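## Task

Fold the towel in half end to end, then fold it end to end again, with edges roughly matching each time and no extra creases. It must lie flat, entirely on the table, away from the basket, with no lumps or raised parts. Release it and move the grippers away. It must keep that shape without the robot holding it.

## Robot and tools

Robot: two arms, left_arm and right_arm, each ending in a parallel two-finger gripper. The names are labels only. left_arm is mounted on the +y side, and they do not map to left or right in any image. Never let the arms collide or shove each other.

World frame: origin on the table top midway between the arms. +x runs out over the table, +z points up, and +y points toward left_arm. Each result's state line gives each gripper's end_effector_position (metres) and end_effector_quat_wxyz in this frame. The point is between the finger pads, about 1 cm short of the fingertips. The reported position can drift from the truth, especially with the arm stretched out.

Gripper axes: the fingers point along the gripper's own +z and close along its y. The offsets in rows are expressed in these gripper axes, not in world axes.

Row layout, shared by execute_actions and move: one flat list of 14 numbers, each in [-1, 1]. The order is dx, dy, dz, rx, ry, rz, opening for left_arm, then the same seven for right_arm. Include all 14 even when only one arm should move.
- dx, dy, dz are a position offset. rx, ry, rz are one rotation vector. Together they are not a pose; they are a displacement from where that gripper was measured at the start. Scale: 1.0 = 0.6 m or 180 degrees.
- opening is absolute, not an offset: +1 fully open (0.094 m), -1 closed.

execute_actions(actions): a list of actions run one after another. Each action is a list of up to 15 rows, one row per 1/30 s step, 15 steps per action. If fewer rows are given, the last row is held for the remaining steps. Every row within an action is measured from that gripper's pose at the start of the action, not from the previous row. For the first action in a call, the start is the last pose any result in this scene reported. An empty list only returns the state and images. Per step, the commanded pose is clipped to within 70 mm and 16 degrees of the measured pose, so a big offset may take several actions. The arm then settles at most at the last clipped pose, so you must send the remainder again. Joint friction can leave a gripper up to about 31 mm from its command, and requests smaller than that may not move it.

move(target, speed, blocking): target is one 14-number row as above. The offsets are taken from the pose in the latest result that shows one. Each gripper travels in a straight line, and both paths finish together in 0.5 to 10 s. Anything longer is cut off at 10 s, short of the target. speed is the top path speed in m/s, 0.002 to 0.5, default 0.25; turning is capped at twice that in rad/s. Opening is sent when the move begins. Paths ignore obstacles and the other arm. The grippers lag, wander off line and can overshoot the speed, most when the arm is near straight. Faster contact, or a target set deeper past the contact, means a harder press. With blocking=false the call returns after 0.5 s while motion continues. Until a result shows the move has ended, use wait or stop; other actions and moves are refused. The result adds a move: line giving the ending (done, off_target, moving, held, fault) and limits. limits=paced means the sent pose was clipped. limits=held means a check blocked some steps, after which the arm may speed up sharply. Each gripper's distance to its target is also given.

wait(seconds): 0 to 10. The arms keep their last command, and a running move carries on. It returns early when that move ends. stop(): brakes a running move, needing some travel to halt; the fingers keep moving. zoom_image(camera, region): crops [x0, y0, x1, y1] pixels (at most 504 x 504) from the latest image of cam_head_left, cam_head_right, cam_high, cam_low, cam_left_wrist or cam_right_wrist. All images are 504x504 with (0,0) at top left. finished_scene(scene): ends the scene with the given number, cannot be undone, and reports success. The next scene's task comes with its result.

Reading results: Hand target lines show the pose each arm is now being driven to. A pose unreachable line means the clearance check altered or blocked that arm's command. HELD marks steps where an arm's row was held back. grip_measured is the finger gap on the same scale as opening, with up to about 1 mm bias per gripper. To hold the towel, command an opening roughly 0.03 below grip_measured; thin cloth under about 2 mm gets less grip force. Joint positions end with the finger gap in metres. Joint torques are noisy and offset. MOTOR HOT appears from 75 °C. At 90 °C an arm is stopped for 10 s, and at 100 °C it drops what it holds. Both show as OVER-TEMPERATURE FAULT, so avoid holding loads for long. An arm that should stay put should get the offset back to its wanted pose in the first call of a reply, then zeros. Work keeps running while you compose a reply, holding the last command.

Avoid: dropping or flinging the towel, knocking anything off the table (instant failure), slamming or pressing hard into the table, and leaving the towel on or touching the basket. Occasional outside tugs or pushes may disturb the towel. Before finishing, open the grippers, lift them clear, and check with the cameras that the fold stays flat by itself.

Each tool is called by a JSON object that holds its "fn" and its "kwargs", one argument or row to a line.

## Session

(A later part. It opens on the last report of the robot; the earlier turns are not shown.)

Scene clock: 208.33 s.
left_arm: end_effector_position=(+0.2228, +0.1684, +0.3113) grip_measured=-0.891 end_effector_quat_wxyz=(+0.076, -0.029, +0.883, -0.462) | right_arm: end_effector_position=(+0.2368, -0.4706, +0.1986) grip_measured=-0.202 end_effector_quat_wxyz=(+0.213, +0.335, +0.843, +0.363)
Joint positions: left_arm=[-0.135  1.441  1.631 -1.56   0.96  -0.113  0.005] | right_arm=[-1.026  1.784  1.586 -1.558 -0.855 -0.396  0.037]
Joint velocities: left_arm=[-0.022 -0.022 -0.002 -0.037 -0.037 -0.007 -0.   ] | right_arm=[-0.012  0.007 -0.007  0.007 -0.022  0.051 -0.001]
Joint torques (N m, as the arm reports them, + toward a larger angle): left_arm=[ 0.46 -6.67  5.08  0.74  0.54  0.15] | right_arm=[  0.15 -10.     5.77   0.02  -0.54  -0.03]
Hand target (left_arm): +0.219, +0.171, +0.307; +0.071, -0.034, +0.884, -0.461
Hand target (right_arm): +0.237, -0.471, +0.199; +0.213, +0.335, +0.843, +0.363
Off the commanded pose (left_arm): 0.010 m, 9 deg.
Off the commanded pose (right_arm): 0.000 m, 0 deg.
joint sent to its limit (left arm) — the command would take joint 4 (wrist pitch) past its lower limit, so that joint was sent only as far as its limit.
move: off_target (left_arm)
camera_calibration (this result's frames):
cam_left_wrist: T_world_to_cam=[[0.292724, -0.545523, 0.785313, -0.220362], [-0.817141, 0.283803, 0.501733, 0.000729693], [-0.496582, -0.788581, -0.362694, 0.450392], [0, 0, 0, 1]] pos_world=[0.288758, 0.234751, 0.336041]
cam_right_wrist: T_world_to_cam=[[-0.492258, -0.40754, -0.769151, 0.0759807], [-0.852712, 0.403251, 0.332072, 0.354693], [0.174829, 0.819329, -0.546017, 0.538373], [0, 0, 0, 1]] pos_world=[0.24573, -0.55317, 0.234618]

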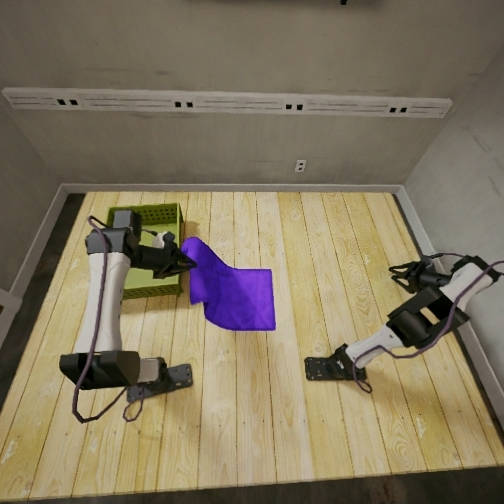

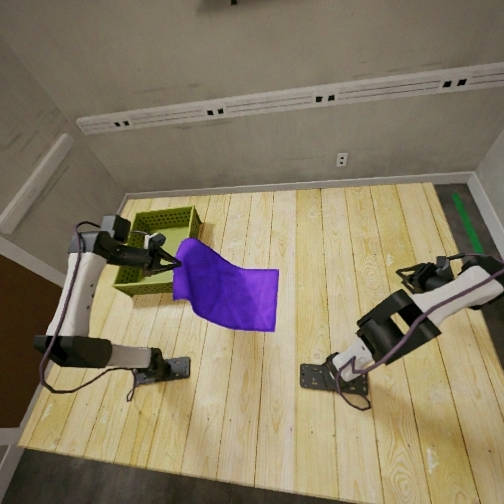

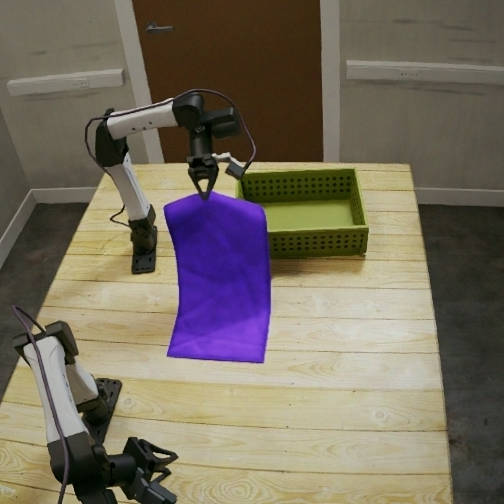

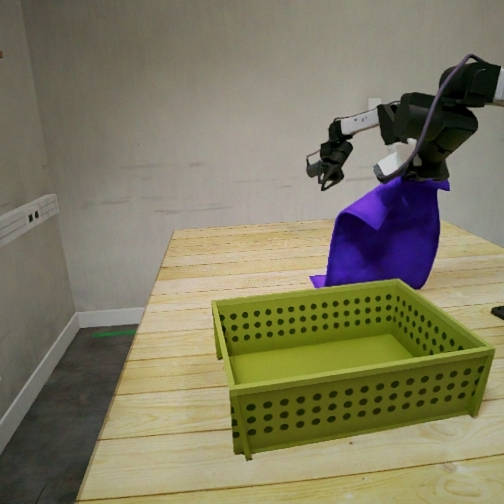

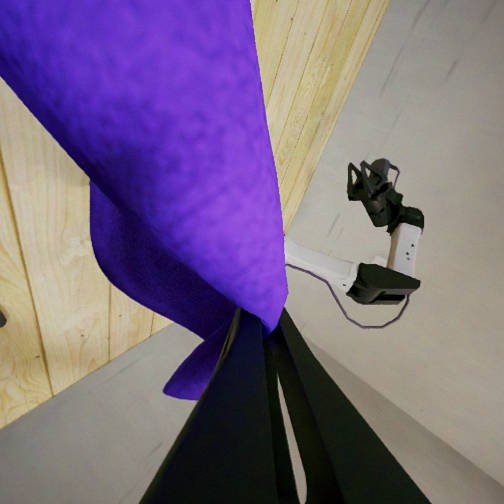

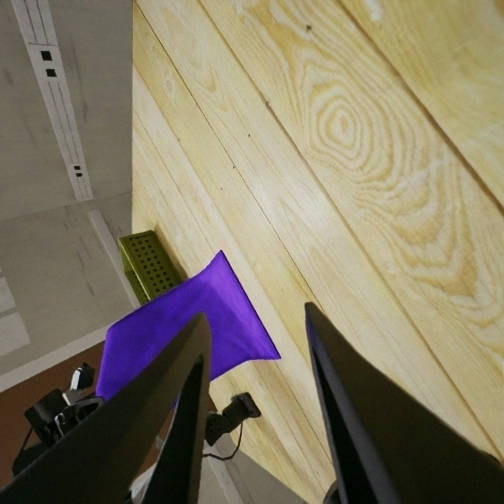

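{"fn": "move", "kwargs": {
  "target": [-0.012,0.09,0.367,-0.12,0,0,-1,0,0,0,0,0,0,-0.2],
  "speed": 0.12
}}

Scene clock: 212.80 s.
left_arm: end_effector_position=(+0.2655, +0.0235, +0.1480) grip_measured=-0.891 end_effector_quat_wxyz=(+0.068, -0.040, +0.952, -0.294) | right_arm: end_effector_position=(+0.2368, -0.4706, +0.1986) grip_measured=-0.202 end_effector_quat_wxyz=(+0.213, +0.335, +0.843, +0.363)
Joint positions: left_arm=[-0.762  1.646  1.316 -0.759  0.396 -0.752  0.005] | right_arm=[-1.026  1.784  1.586 -1.558 -0.855 -0.396  0.037]
Joint velocities: left_arm=[ 0.007  0.002  0.002  0.007 -0.066 -0.022  0.   ] | right_arm=[ 0.017 -0.017  0.007 -0.066 -0.11   0.022 -0.001]
Joint torques (N m, as the arm reports them, + toward a larger angle): left_arm=[-1.25 -7.98  7.59  1.58  0.13  0.03] | right_arm=[  0.15 -10.02   5.69   0.03  -0.53  -0.04]
Hand target (left_arm): +0.264, +0.021, +0.140; +0.062, -0.041, +0.955, -0.288
Hand target (right_arm): +0.237, -0.471, +0.199; +0.213, +0.335, +0.843, +0.363
Off the commanded pose (left_arm): 0.005 m, 1 deg.
Off the commanded pose (right_arm): 0.000 m, 0 deg.
move: done
camera_calibration (this result's frames):
cam_left_wrist: T_world_to_cam=[[0.345039, -0.774266, 0.530529, -0.154479], [-0.797227, 0.056553, 0.601025, 0.144031], [-0.495356, -0.630329, -0.597752, 0.328873], [0, 0, 0, 1]] pos_world=[0.331035, 0.0795454, 0.191974]
cam_right_wrist: T_world_to_cam=[[-0.492258, -0.40754, -0.769151, 0.0759807], [-0.852712, 0.403251, 0.332072, 0.354693], [0.174829, 0.819329, -0.546017, 0.538373], [0, 0, 0, 1]] pos_world=[0.24573, -0.55317, 0.234618]

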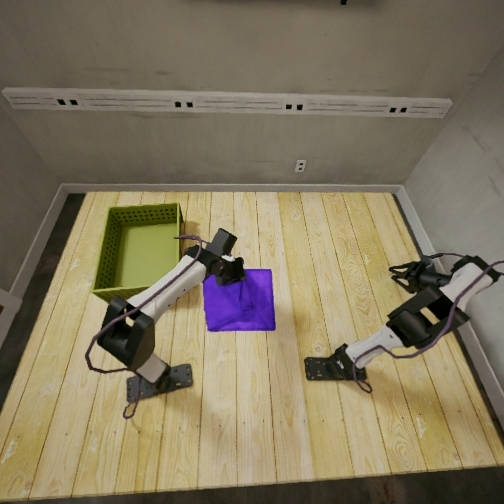

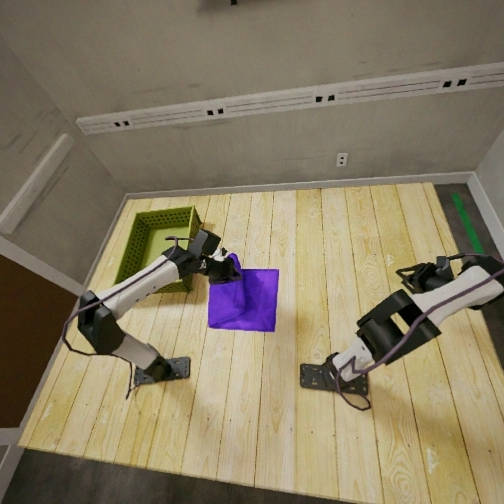

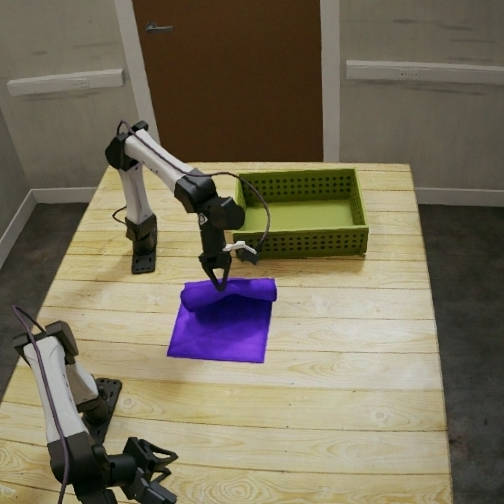

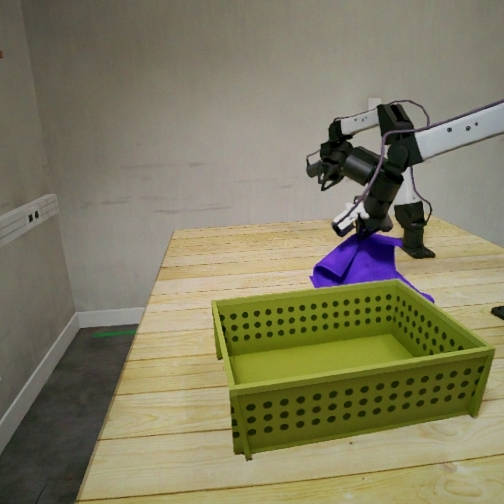

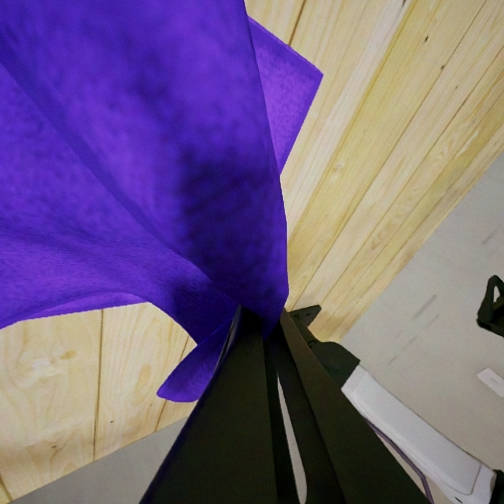

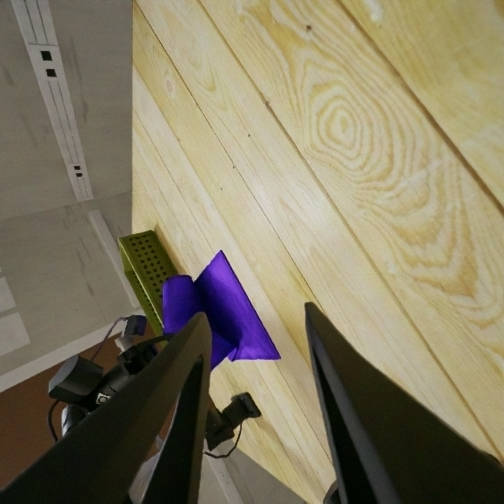

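{"fn": "move", "kwargs": {
  "target": [0.09,-0.047,0.21,-0.1,0,0,-1,0,0,0,0,0,0,-0.2],
  "speed": 0.1
}}

Scene clock: 216.47 s.
left_arm: end_effector_position=(+0.2334, -0.0736, +0.0549) grip_measured=-0.891 end_effector_quat_wxyz=(+0.057, -0.050, +0.986, -0.149) | right_arm: end_effector_position=(+0.2368, -0.4706, +0.1986) grip_measured=-0.202 end_effector_quat_wxyz=(+0.213, +0.335, +0.843, +0.363)
Joint positions: left_arm=[-1.106  2.023  1.533 -0.768  0.075 -1.027  0.005] | right_arm=[-1.026  1.784  1.586 -1.558 -0.855 -0.396  0.037]
Joint velocities: left_arm=[-0.007  0.002 -0.012 -0.037  0.11  -0.037 -0.   ] | right_arm=[-0.012  0.017 -0.002  0.051 -0.007  0.051 -0.   ]
Joint torques (N m, as the arm reports them, + toward a larger angle): left_arm=[ -1.26 -10.9    9.51   0.92  -0.08  -0.05] | right_arm=[  0.2  -10.02   5.77   0.01  -0.52  -0.02]
Hand target (left_arm): +0.232, -0.076, +0.052; +0.056, -0.051, +0.987, -0.141
Hand target (right_arm): +0.237, -0.471, +0.199; +0.213, +0.335, +0.843, +0.363
Off the commanded pose (left_arm): 0.003 m, 1 deg.
Off the commanded pose (right_arm): 0.000 m, 0 deg.
move: done
camera_calibration (this result's frames):
cam_left_wrist: T_world_to_cam=[[0.387391, -0.881858, 0.268801, -0.172623], [-0.77019, -0.149327, 0.620087, 0.157398], [-0.50669, -0.447244, -0.737047, 0.219849], [0, 0, 0, 1]] pos_world=[0.299494, -0.0303993, 0.11084]
cam_right_wrist: T_world_to_cam=[[-0.492258, -0.40754, -0.769151, 0.0759807], [-0.852712, 0.403251, 0.332072, 0.354693], [0.174829, 0.819329, -0.546017, 0.538373], [0, 0, 0, 1]] pos_world=[0.24573, -0.55317, 0.234618]

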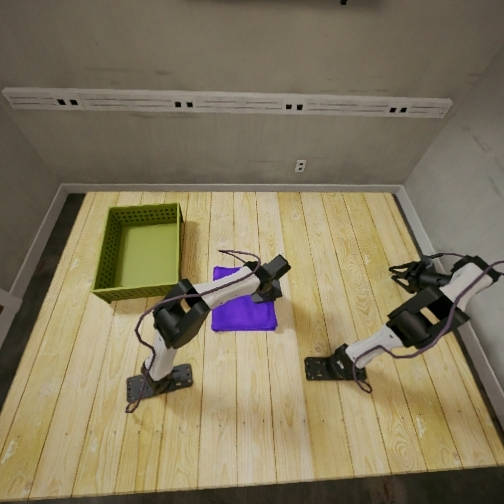

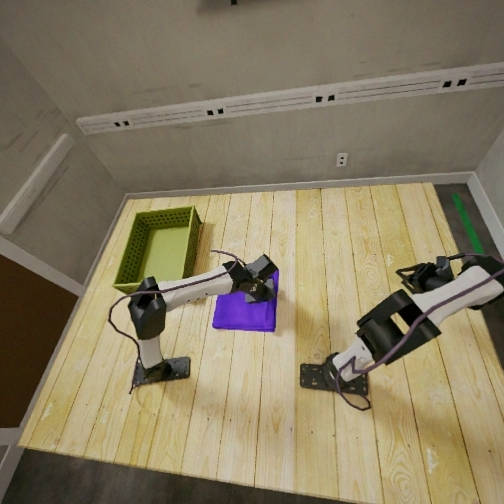

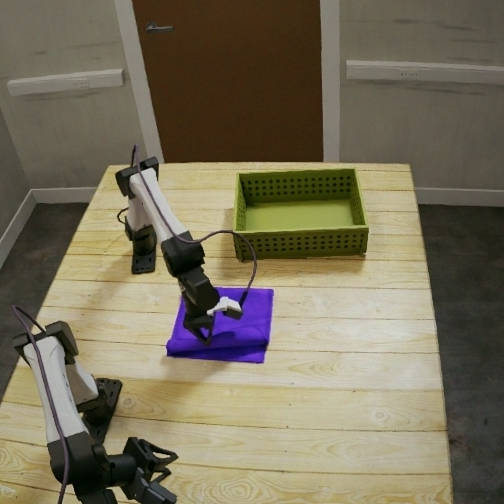

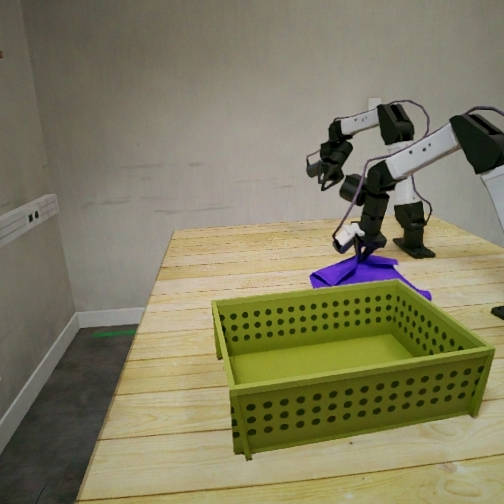

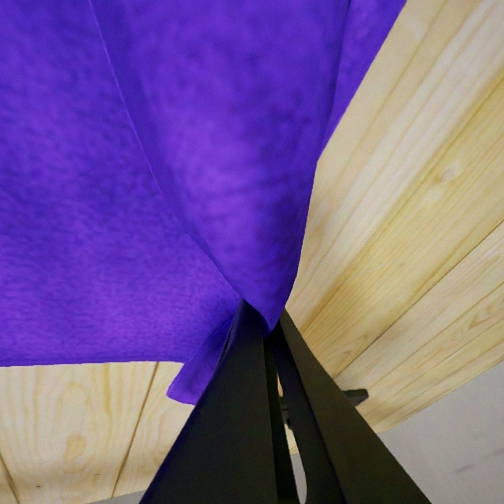

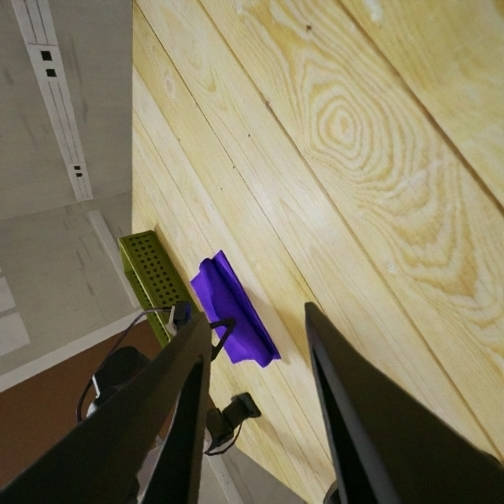

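{"fn": "move", "kwargs": {
  "target": [0,0,0,0,0,0,-0.5,0,0,0,0,0,0,-0.2]
}}

{"fn": "move", "kwargs": {
  "target": [0,0.03,-0.12,0,0,0,-0.5,0,0,0,0,0,0,-0.2],
  "speed": 0.1
}}

{"fn": "move", "kwargs": {
  "target": [0.1,0.3,-0.2,0,0,0,-0.5,0,0,0,0,0,0,-0.2]
}}

{"fn": "zoom_image", "kwargs": {
  "camera": "cam_head_left",
  "region": [190,240,310,350]
}}

{"fn": "zoom_image", "kwargs": {
  "camera": "cam_high",
  "region": [140,260,300,390]
}}

Scene clock: 218.90 s.
left_arm: end_effector_position=(+0.2332, -0.0729, +0.0547) grip_measured=-0.502 end_effector_quat_wxyz=(+0.057, -0.051, +0.986, -0.148) | right_arm: end_effector_position=(+0.2368, -0.4706, +0.1986) grip_measured=-0.202 end_effector_quat_wxyz=(+0.213, +0.335, +0.843, +0.363)
Joint positions: left_arm=[-1.106  2.023  1.533 -0.771  0.073 -1.029  0.023] | right_arm=[-1.026  1.784  1.586 -1.558 -0.855 -0.396  0.037]
Joint velocities: left_arm=[-0.007  0.012 -0.007 -0.022 -0.022  0.007 -0.   ] | right_arm=[ 0.022 -0.007  0.002  0.051  0.007  0.081  0.001]
Joint torques (N m, as the arm reports them, + toward a larger angle): left_arm=[ -0.42 -12.56   7.82   1.11   0.02   0.07] | right_arm=[ 0.23 -9.98  5.73  0.04 -0.53 -0.03]
Hand target (left_arm): +0.233, -0.074, +0.055; +0.057, -0.050, +0.986, -0.149
Hand target (right_arm): +0.237, -0.471, +0.199; +0.213, +0.335, +0.843, +0.363
Off the commanded pose (left_arm): 0.001 m, 0 deg.
Off the commanded pose (right_arm): 0.000 m, 0 deg.
move: done
camera_calibration (this result's frames):
cam_left_wrist: T_world_to_cam=[[0.389675, -0.881711, 0.26597, -0.172293], [-0.769209, -0.152791, 0.620462, 0.156997], [-0.50643, -0.446364, -0.737758, 0.219934], [0, 0, 0, 1]] pos_world=[0.299283, -0.0297541, 0.110672]
cam_right_wrist: T_world_to_cam=[[-0.492258, -0.40754, -0.769151, 0.0759807], [-0.852712, 0.403251, 0.332072, 0.354693], [0.174829, 0.819329, -0.546017, 0.538373], [0, 0, 0, 1]] pos_world=[0.24573, -0.55317, 0.234618]

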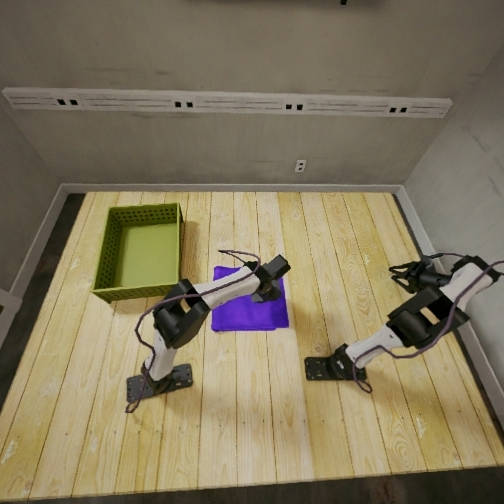

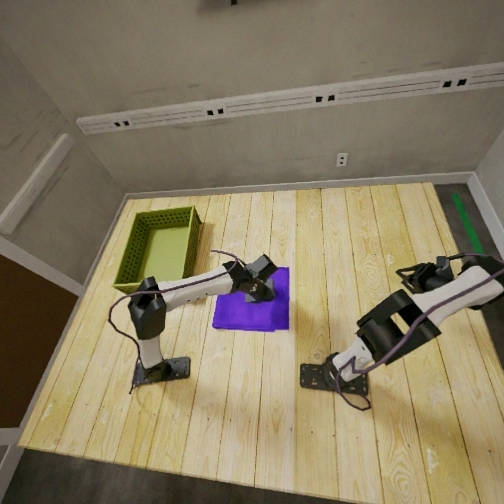

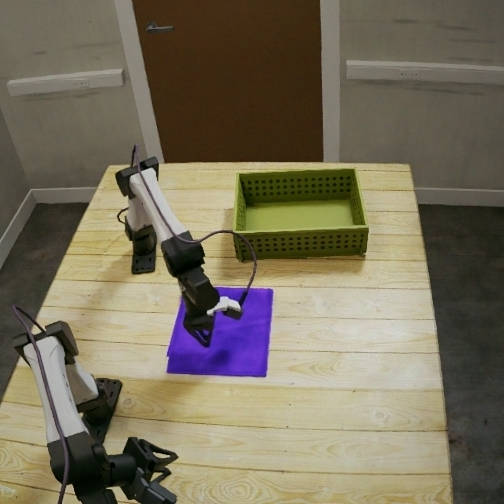

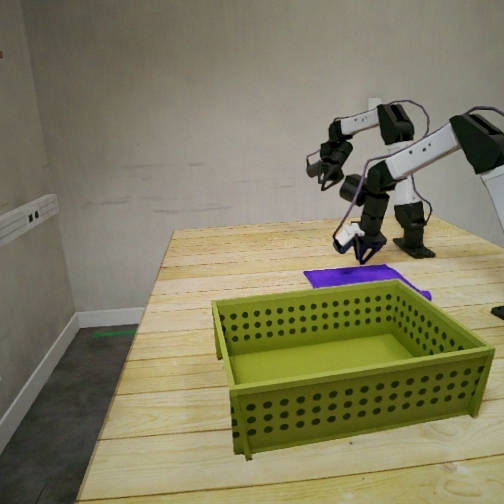

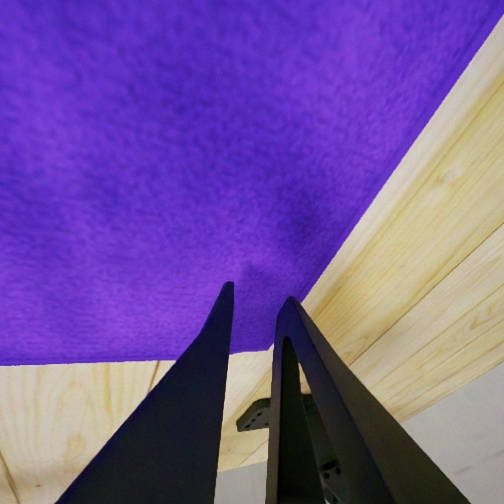

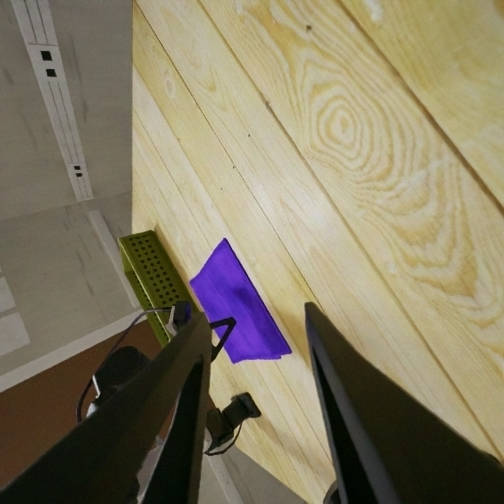

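Scene clock: 220.13 s.
left_arm: end_effector_position=(+0.2184, -0.0389, +0.1135) grip_measured=-0.502 end_effector_quat_wxyz=(+0.058, -0.049, +0.986, -0.146) | right_arm: end_effector_position=(+0.2368, -0.4706, +0.1986) grip_measured=-0.202 end_effector_quat_wxyz=(+0.213, +0.335, +0.843, +0.363)
Joint positions: left_arm=[-1.082  1.851  1.533 -0.947  0.078 -1.002  0.023] | right_arm=[-1.026  1.784  1.586 -1.558 -0.855 -0.396  0.037]
Joint velocities: left_arm=[ 0.002  0.017 -0.002  0.022  0.037 -0.022 -0.   ] | right_arm=[-0.017 -0.002 -0.002 -0.037  0.007 -0.066  0.   ]
Joint torques (N m, as the arm reports them, + toward a larger angle): left_arm=[  0.6  -11.42   9.03   0.97   0.08   0.13] | right_arm=[  0.18 -10.01   5.79   0.02  -0.54  -0.05]
Hand target (left_arm): +0.222, -0.036, +0.119; +0.058, -0.051, +0.986, -0.148
Hand target (right_arm): +0.237, -0.471, +0.199; +0.213, +0.335, +0.843, +0.363
Off the commanded pose (left_arm): 0.007 m, 0 deg.
Off the commanded pose (right_arm): 0.000 m, 0 deg.
move: done
camera_calibration (this result's frames):
cam_left_wrist: T_world_to_cam=[[0.386428, -0.883884, 0.263483, -0.151269], [-0.770633, -0.152461, 0.618773, 0.114838], [-0.506753, -0.44216, -0.740065, 0.271484], [0, 0, 0, 1]] pos_world=[0.284528, 0.0038432, 0.169714]
cam_right_wrist: T_world_to_cam=[[-0.492258, -0.40754, -0.769151, 0.0759807], [-0.852712, 0.403251, 0.332072, 0.354693], [0.174829, 0.819329, -0.546017, 0.538373], [0, 0, 0, 1]] pos_world=[0.24573, -0.55317, 0.234618]

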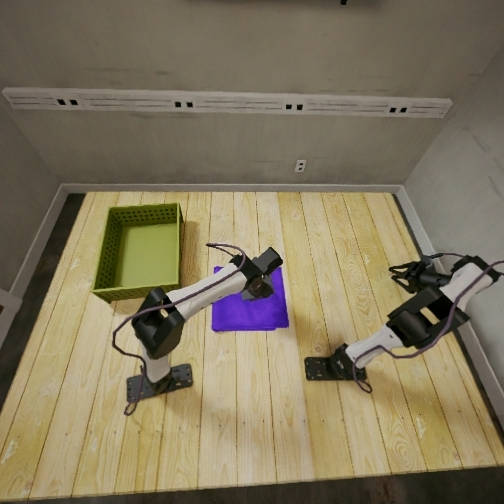

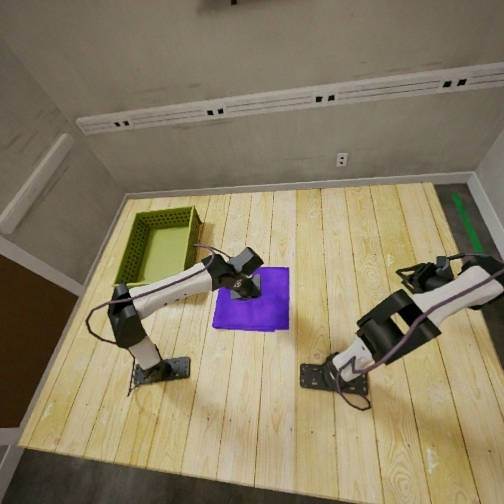

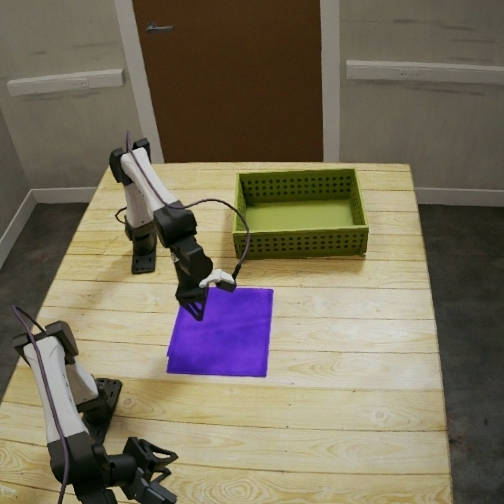

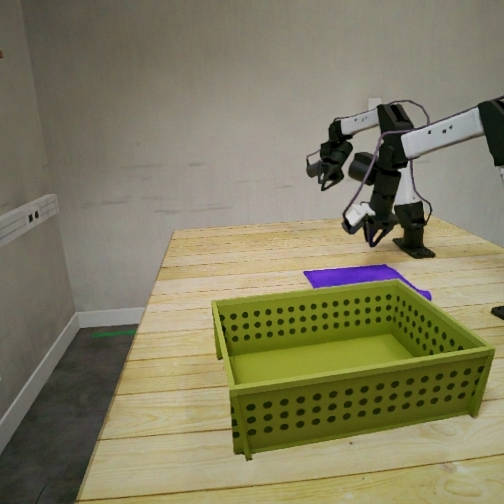

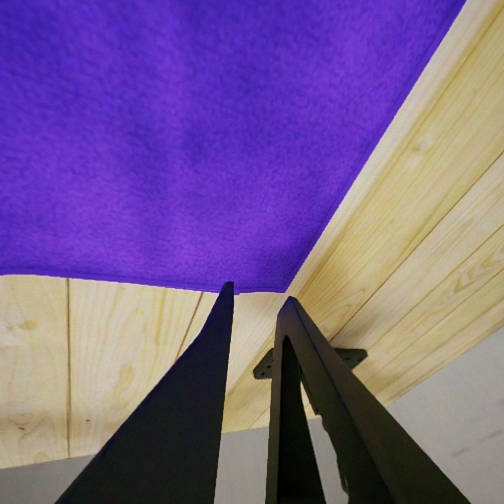

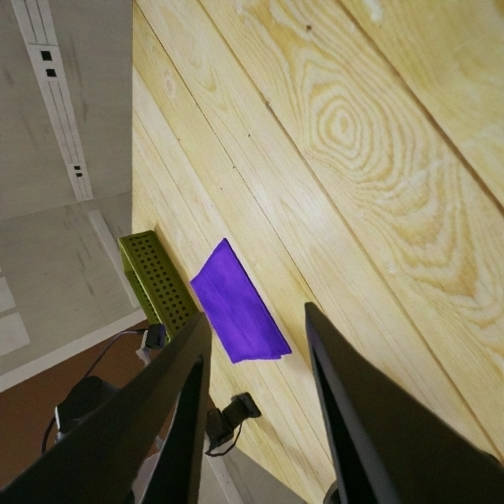

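Scene clock: 221.70 s.
left_arm: end_effector_position=(+0.1337, +0.1515, +0.1824) grip_measured=-0.502 end_effector_quat_wxyz=(+0.075, -0.046, +0.984, -0.156) | right_arm: end_effector_position=(+0.2368, -0.4706, +0.1986) grip_measured=-0.202 end_effector_quat_wxyz=(+0.213, +0.335, +0.843, +0.363)
Joint positions: left_arm=[-0.77   1.104  1.125 -1.283  0.163 -0.698  0.023] | right_arm=[-1.026  1.784  1.586 -1.558 -0.855 -0.396  0.037]
Joint velocities: left_arm=[-0.002 -0.012  0.012  0.007 -0.037 -0.007 -0.   ] | right_arm=[-0.002 -0.012  0.002 -0.037 -0.022 -0.066 -0.002]
Joint torques (N m, as the arm reports them, + toward a larger angle): left_arm=[ 0.65 -3.62  5.29  0.9   0.13  0.11] | right_arm=[ 0.16 -9.99  5.74  0.02 -0.53 -0.05]
Hand target (left_arm): +0.127, +0.158, +0.173; +0.060, -0.049, +0.986, -0.147
Hand target (right_arm): +0.237, -0.471, +0.199; +0.213, +0.335, +0.843, +0.363
Off the commanded pose (left_arm): 0.016 m, 2 deg.
Off the commanded pose (right_arm): 0.000 m, 0 deg.
move: off_target (left_arm)
camera_calibration (this result's frames):
cam_left_wrist: T_world_to_cam=[[0.374315, -0.879483, 0.293937, 0.0270278], [-0.793334, -0.139605, 0.592564, 0.0417916], [-0.480114, -0.454995, -0.74998, 0.363934], [0, 0, 0, 1]] pos_world=[0.197768, 0.195193, 0.240234]
cam_right_wrist: T_world_to_cam=[[-0.492258, -0.40754, -0.769151, 0.0759807], [-0.852712, 0.403251, 0.332072, 0.354693], [0.174829, 0.819329, -0.546017, 0.538373], [0, 0, 0, 1]] pos_world=[0.24573, -0.55317, 0.234618]

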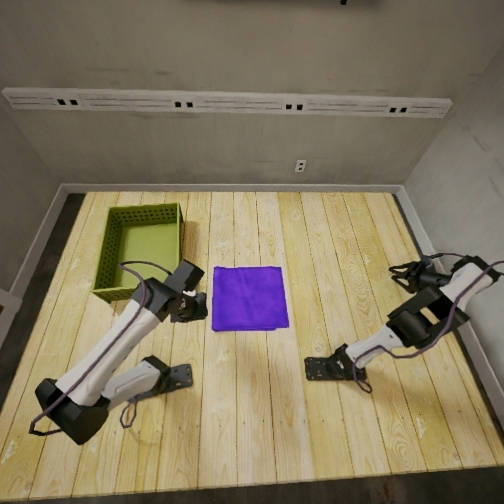

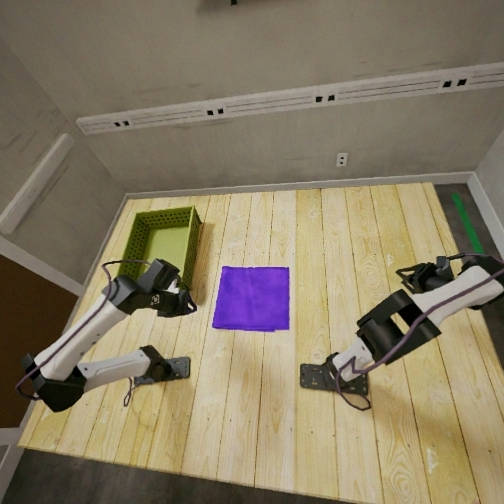

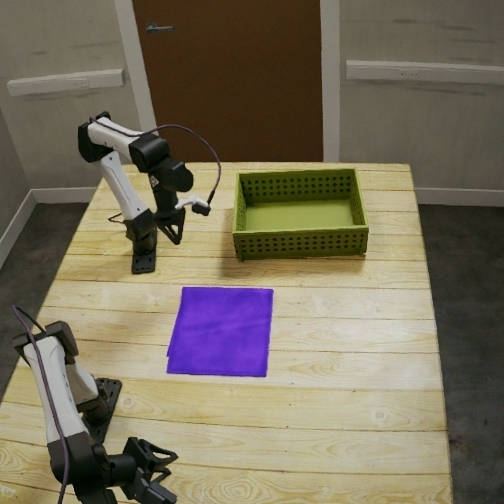

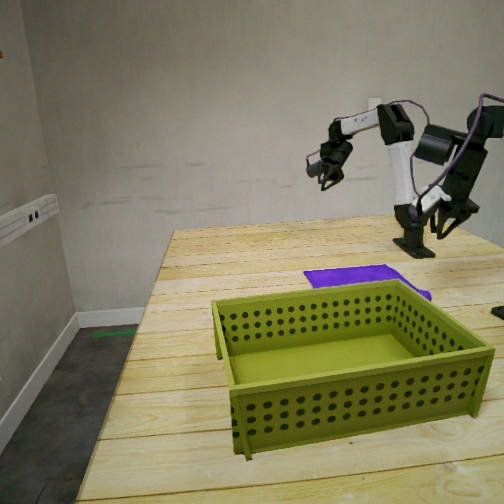

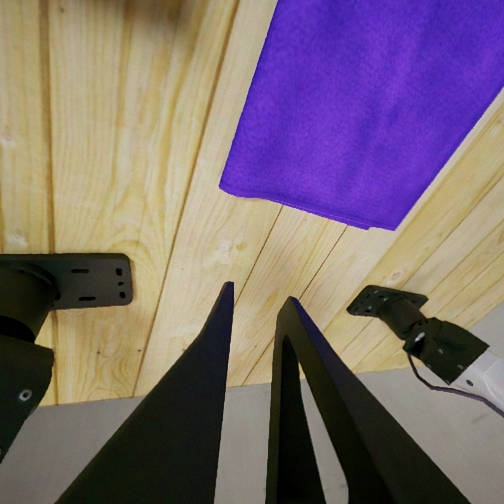

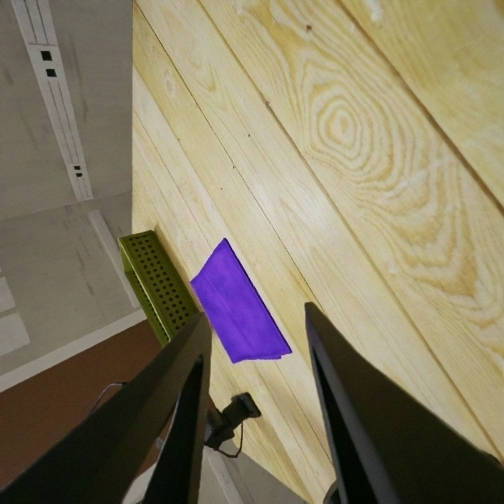

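Region (190, 240, 310, 350) of cam_head_left's 504x504 image, scaled by 4.200, with more detail than that image has; it fills the top 462 rows of this view, and the rest is white.

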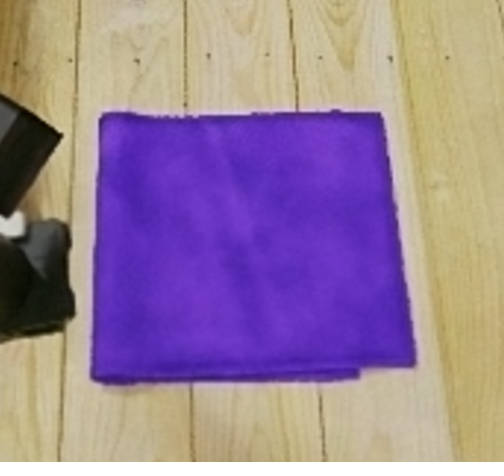

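Region (140, 260, 300, 390) of cam_high's 504x504 image, scaled by 3.150, with more detail than that image has; it fills the top 410 rows of this view, and the rest is white.

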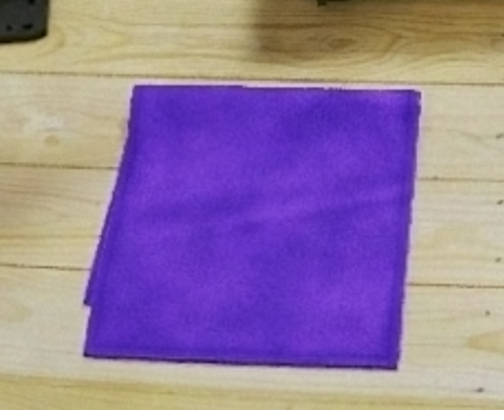

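{"fn": "move", "kwargs": {
  "target": [0,0,0,0,0,0,-0.5,0.345,0.013,0.365,-0.039,0.224,-0.132,-0.15],
  "speed": 0.2
}}

Scene clock: 228.10 s.
left_arm: end_effector_position=(+0.1334, +0.1516, +0.1823) grip_measured=-0.502 end_effector_quat_wxyz=(+0.075, -0.045, +0.984, -0.156) | right_arm: end_effector_position=(+0.2350, -0.2184, +0.0468) grip_measured=-0.152 end_effector_quat_wxyz=(+0.013, -0.005, +0.892, +0.452)
Joint positions: left_arm=[-0.77   1.104  1.125 -1.284  0.164 -0.695  0.023] | right_arm=[-0.271  1.831  0.948 -1.06  -0.883 -0.502  0.04 ]
Joint velocities: left_arm=[-0.007 -0.002  0.007 -0.007 -0.051 -0.037 -0.   ] | right_arm=[ 0.002 -0.012 -0.007 -0.022  0.066  0.037  0.   ]
Joint torques (N m, as the arm reports them, + toward a larger angle): left_arm=[-0.4  -2.8   7.77  1.13  0.06  0.03] | right_arm=[ 0.84 -7.07  3.   -0.18 -0.61 -0.01]
Hand target (left_arm): +0.134, +0.152, +0.182; +0.075, -0.046, +0.984, -0.156
Hand target (right_arm): +0.230, -0.214, +0.040; +0.001, -0.000, +0.889, +0.458
Off the commanded pose (left_arm): 0.000 m, 0 deg.
Off the commanded pose (right_arm): 0.010 m, 2 deg.
move: done
camera_calibration (this result's frames):
cam_left_wrist: T_world_to_cam=[[0.372749, -0.880344, 0.293346, 0.027677], [-0.793216, -0.138246, 0.59304, 0.0413421], [-0.481525, -0.453742, -0.749834, 0.363788], [0, 0, 0, 1]] pos_world=[0.19765, 0.195146, 0.240144]
cam_right_wrist: T_world_to_cam=[[-0.111601, -0.579862, -0.807035, -0.0641597], [-0.847341, -0.368764, 0.382135, 0.129684], [-0.51919, 0.72648, -0.450186, 0.387478], [0, 0, 0, 1]] pos_world=[0.303901, -0.270876, 0.0731014]

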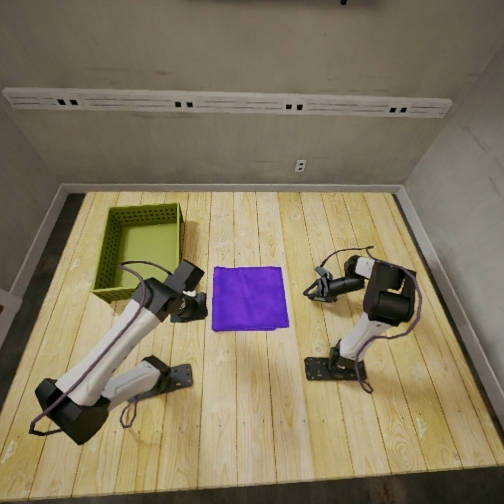

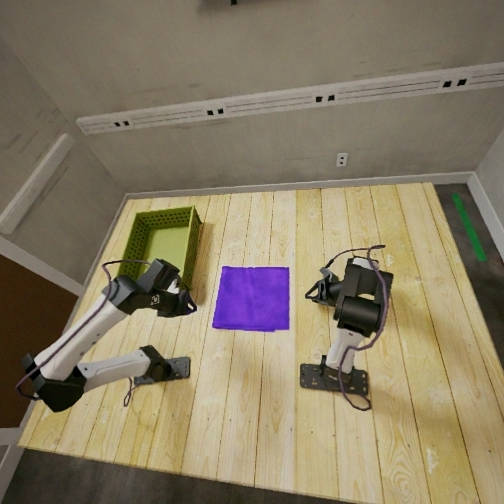

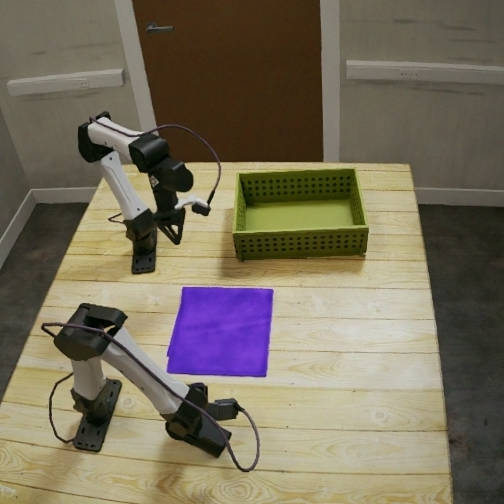

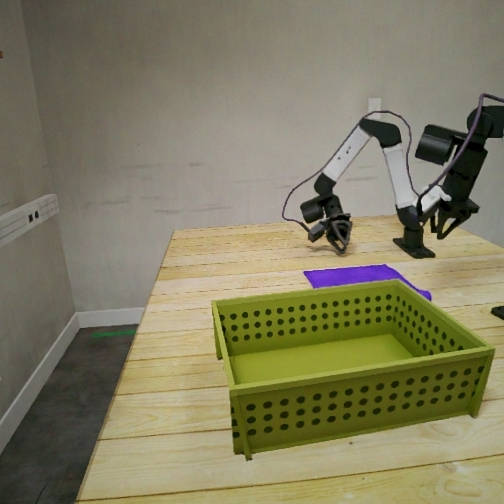

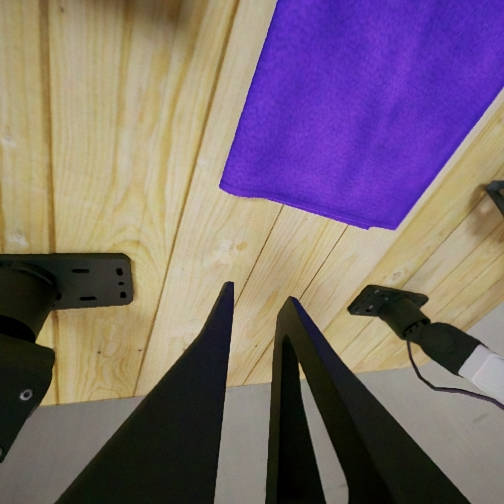

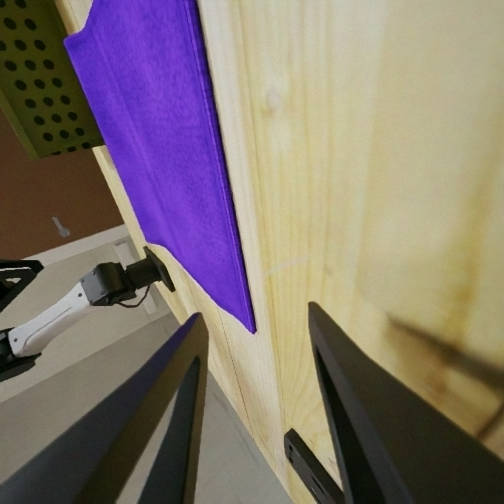

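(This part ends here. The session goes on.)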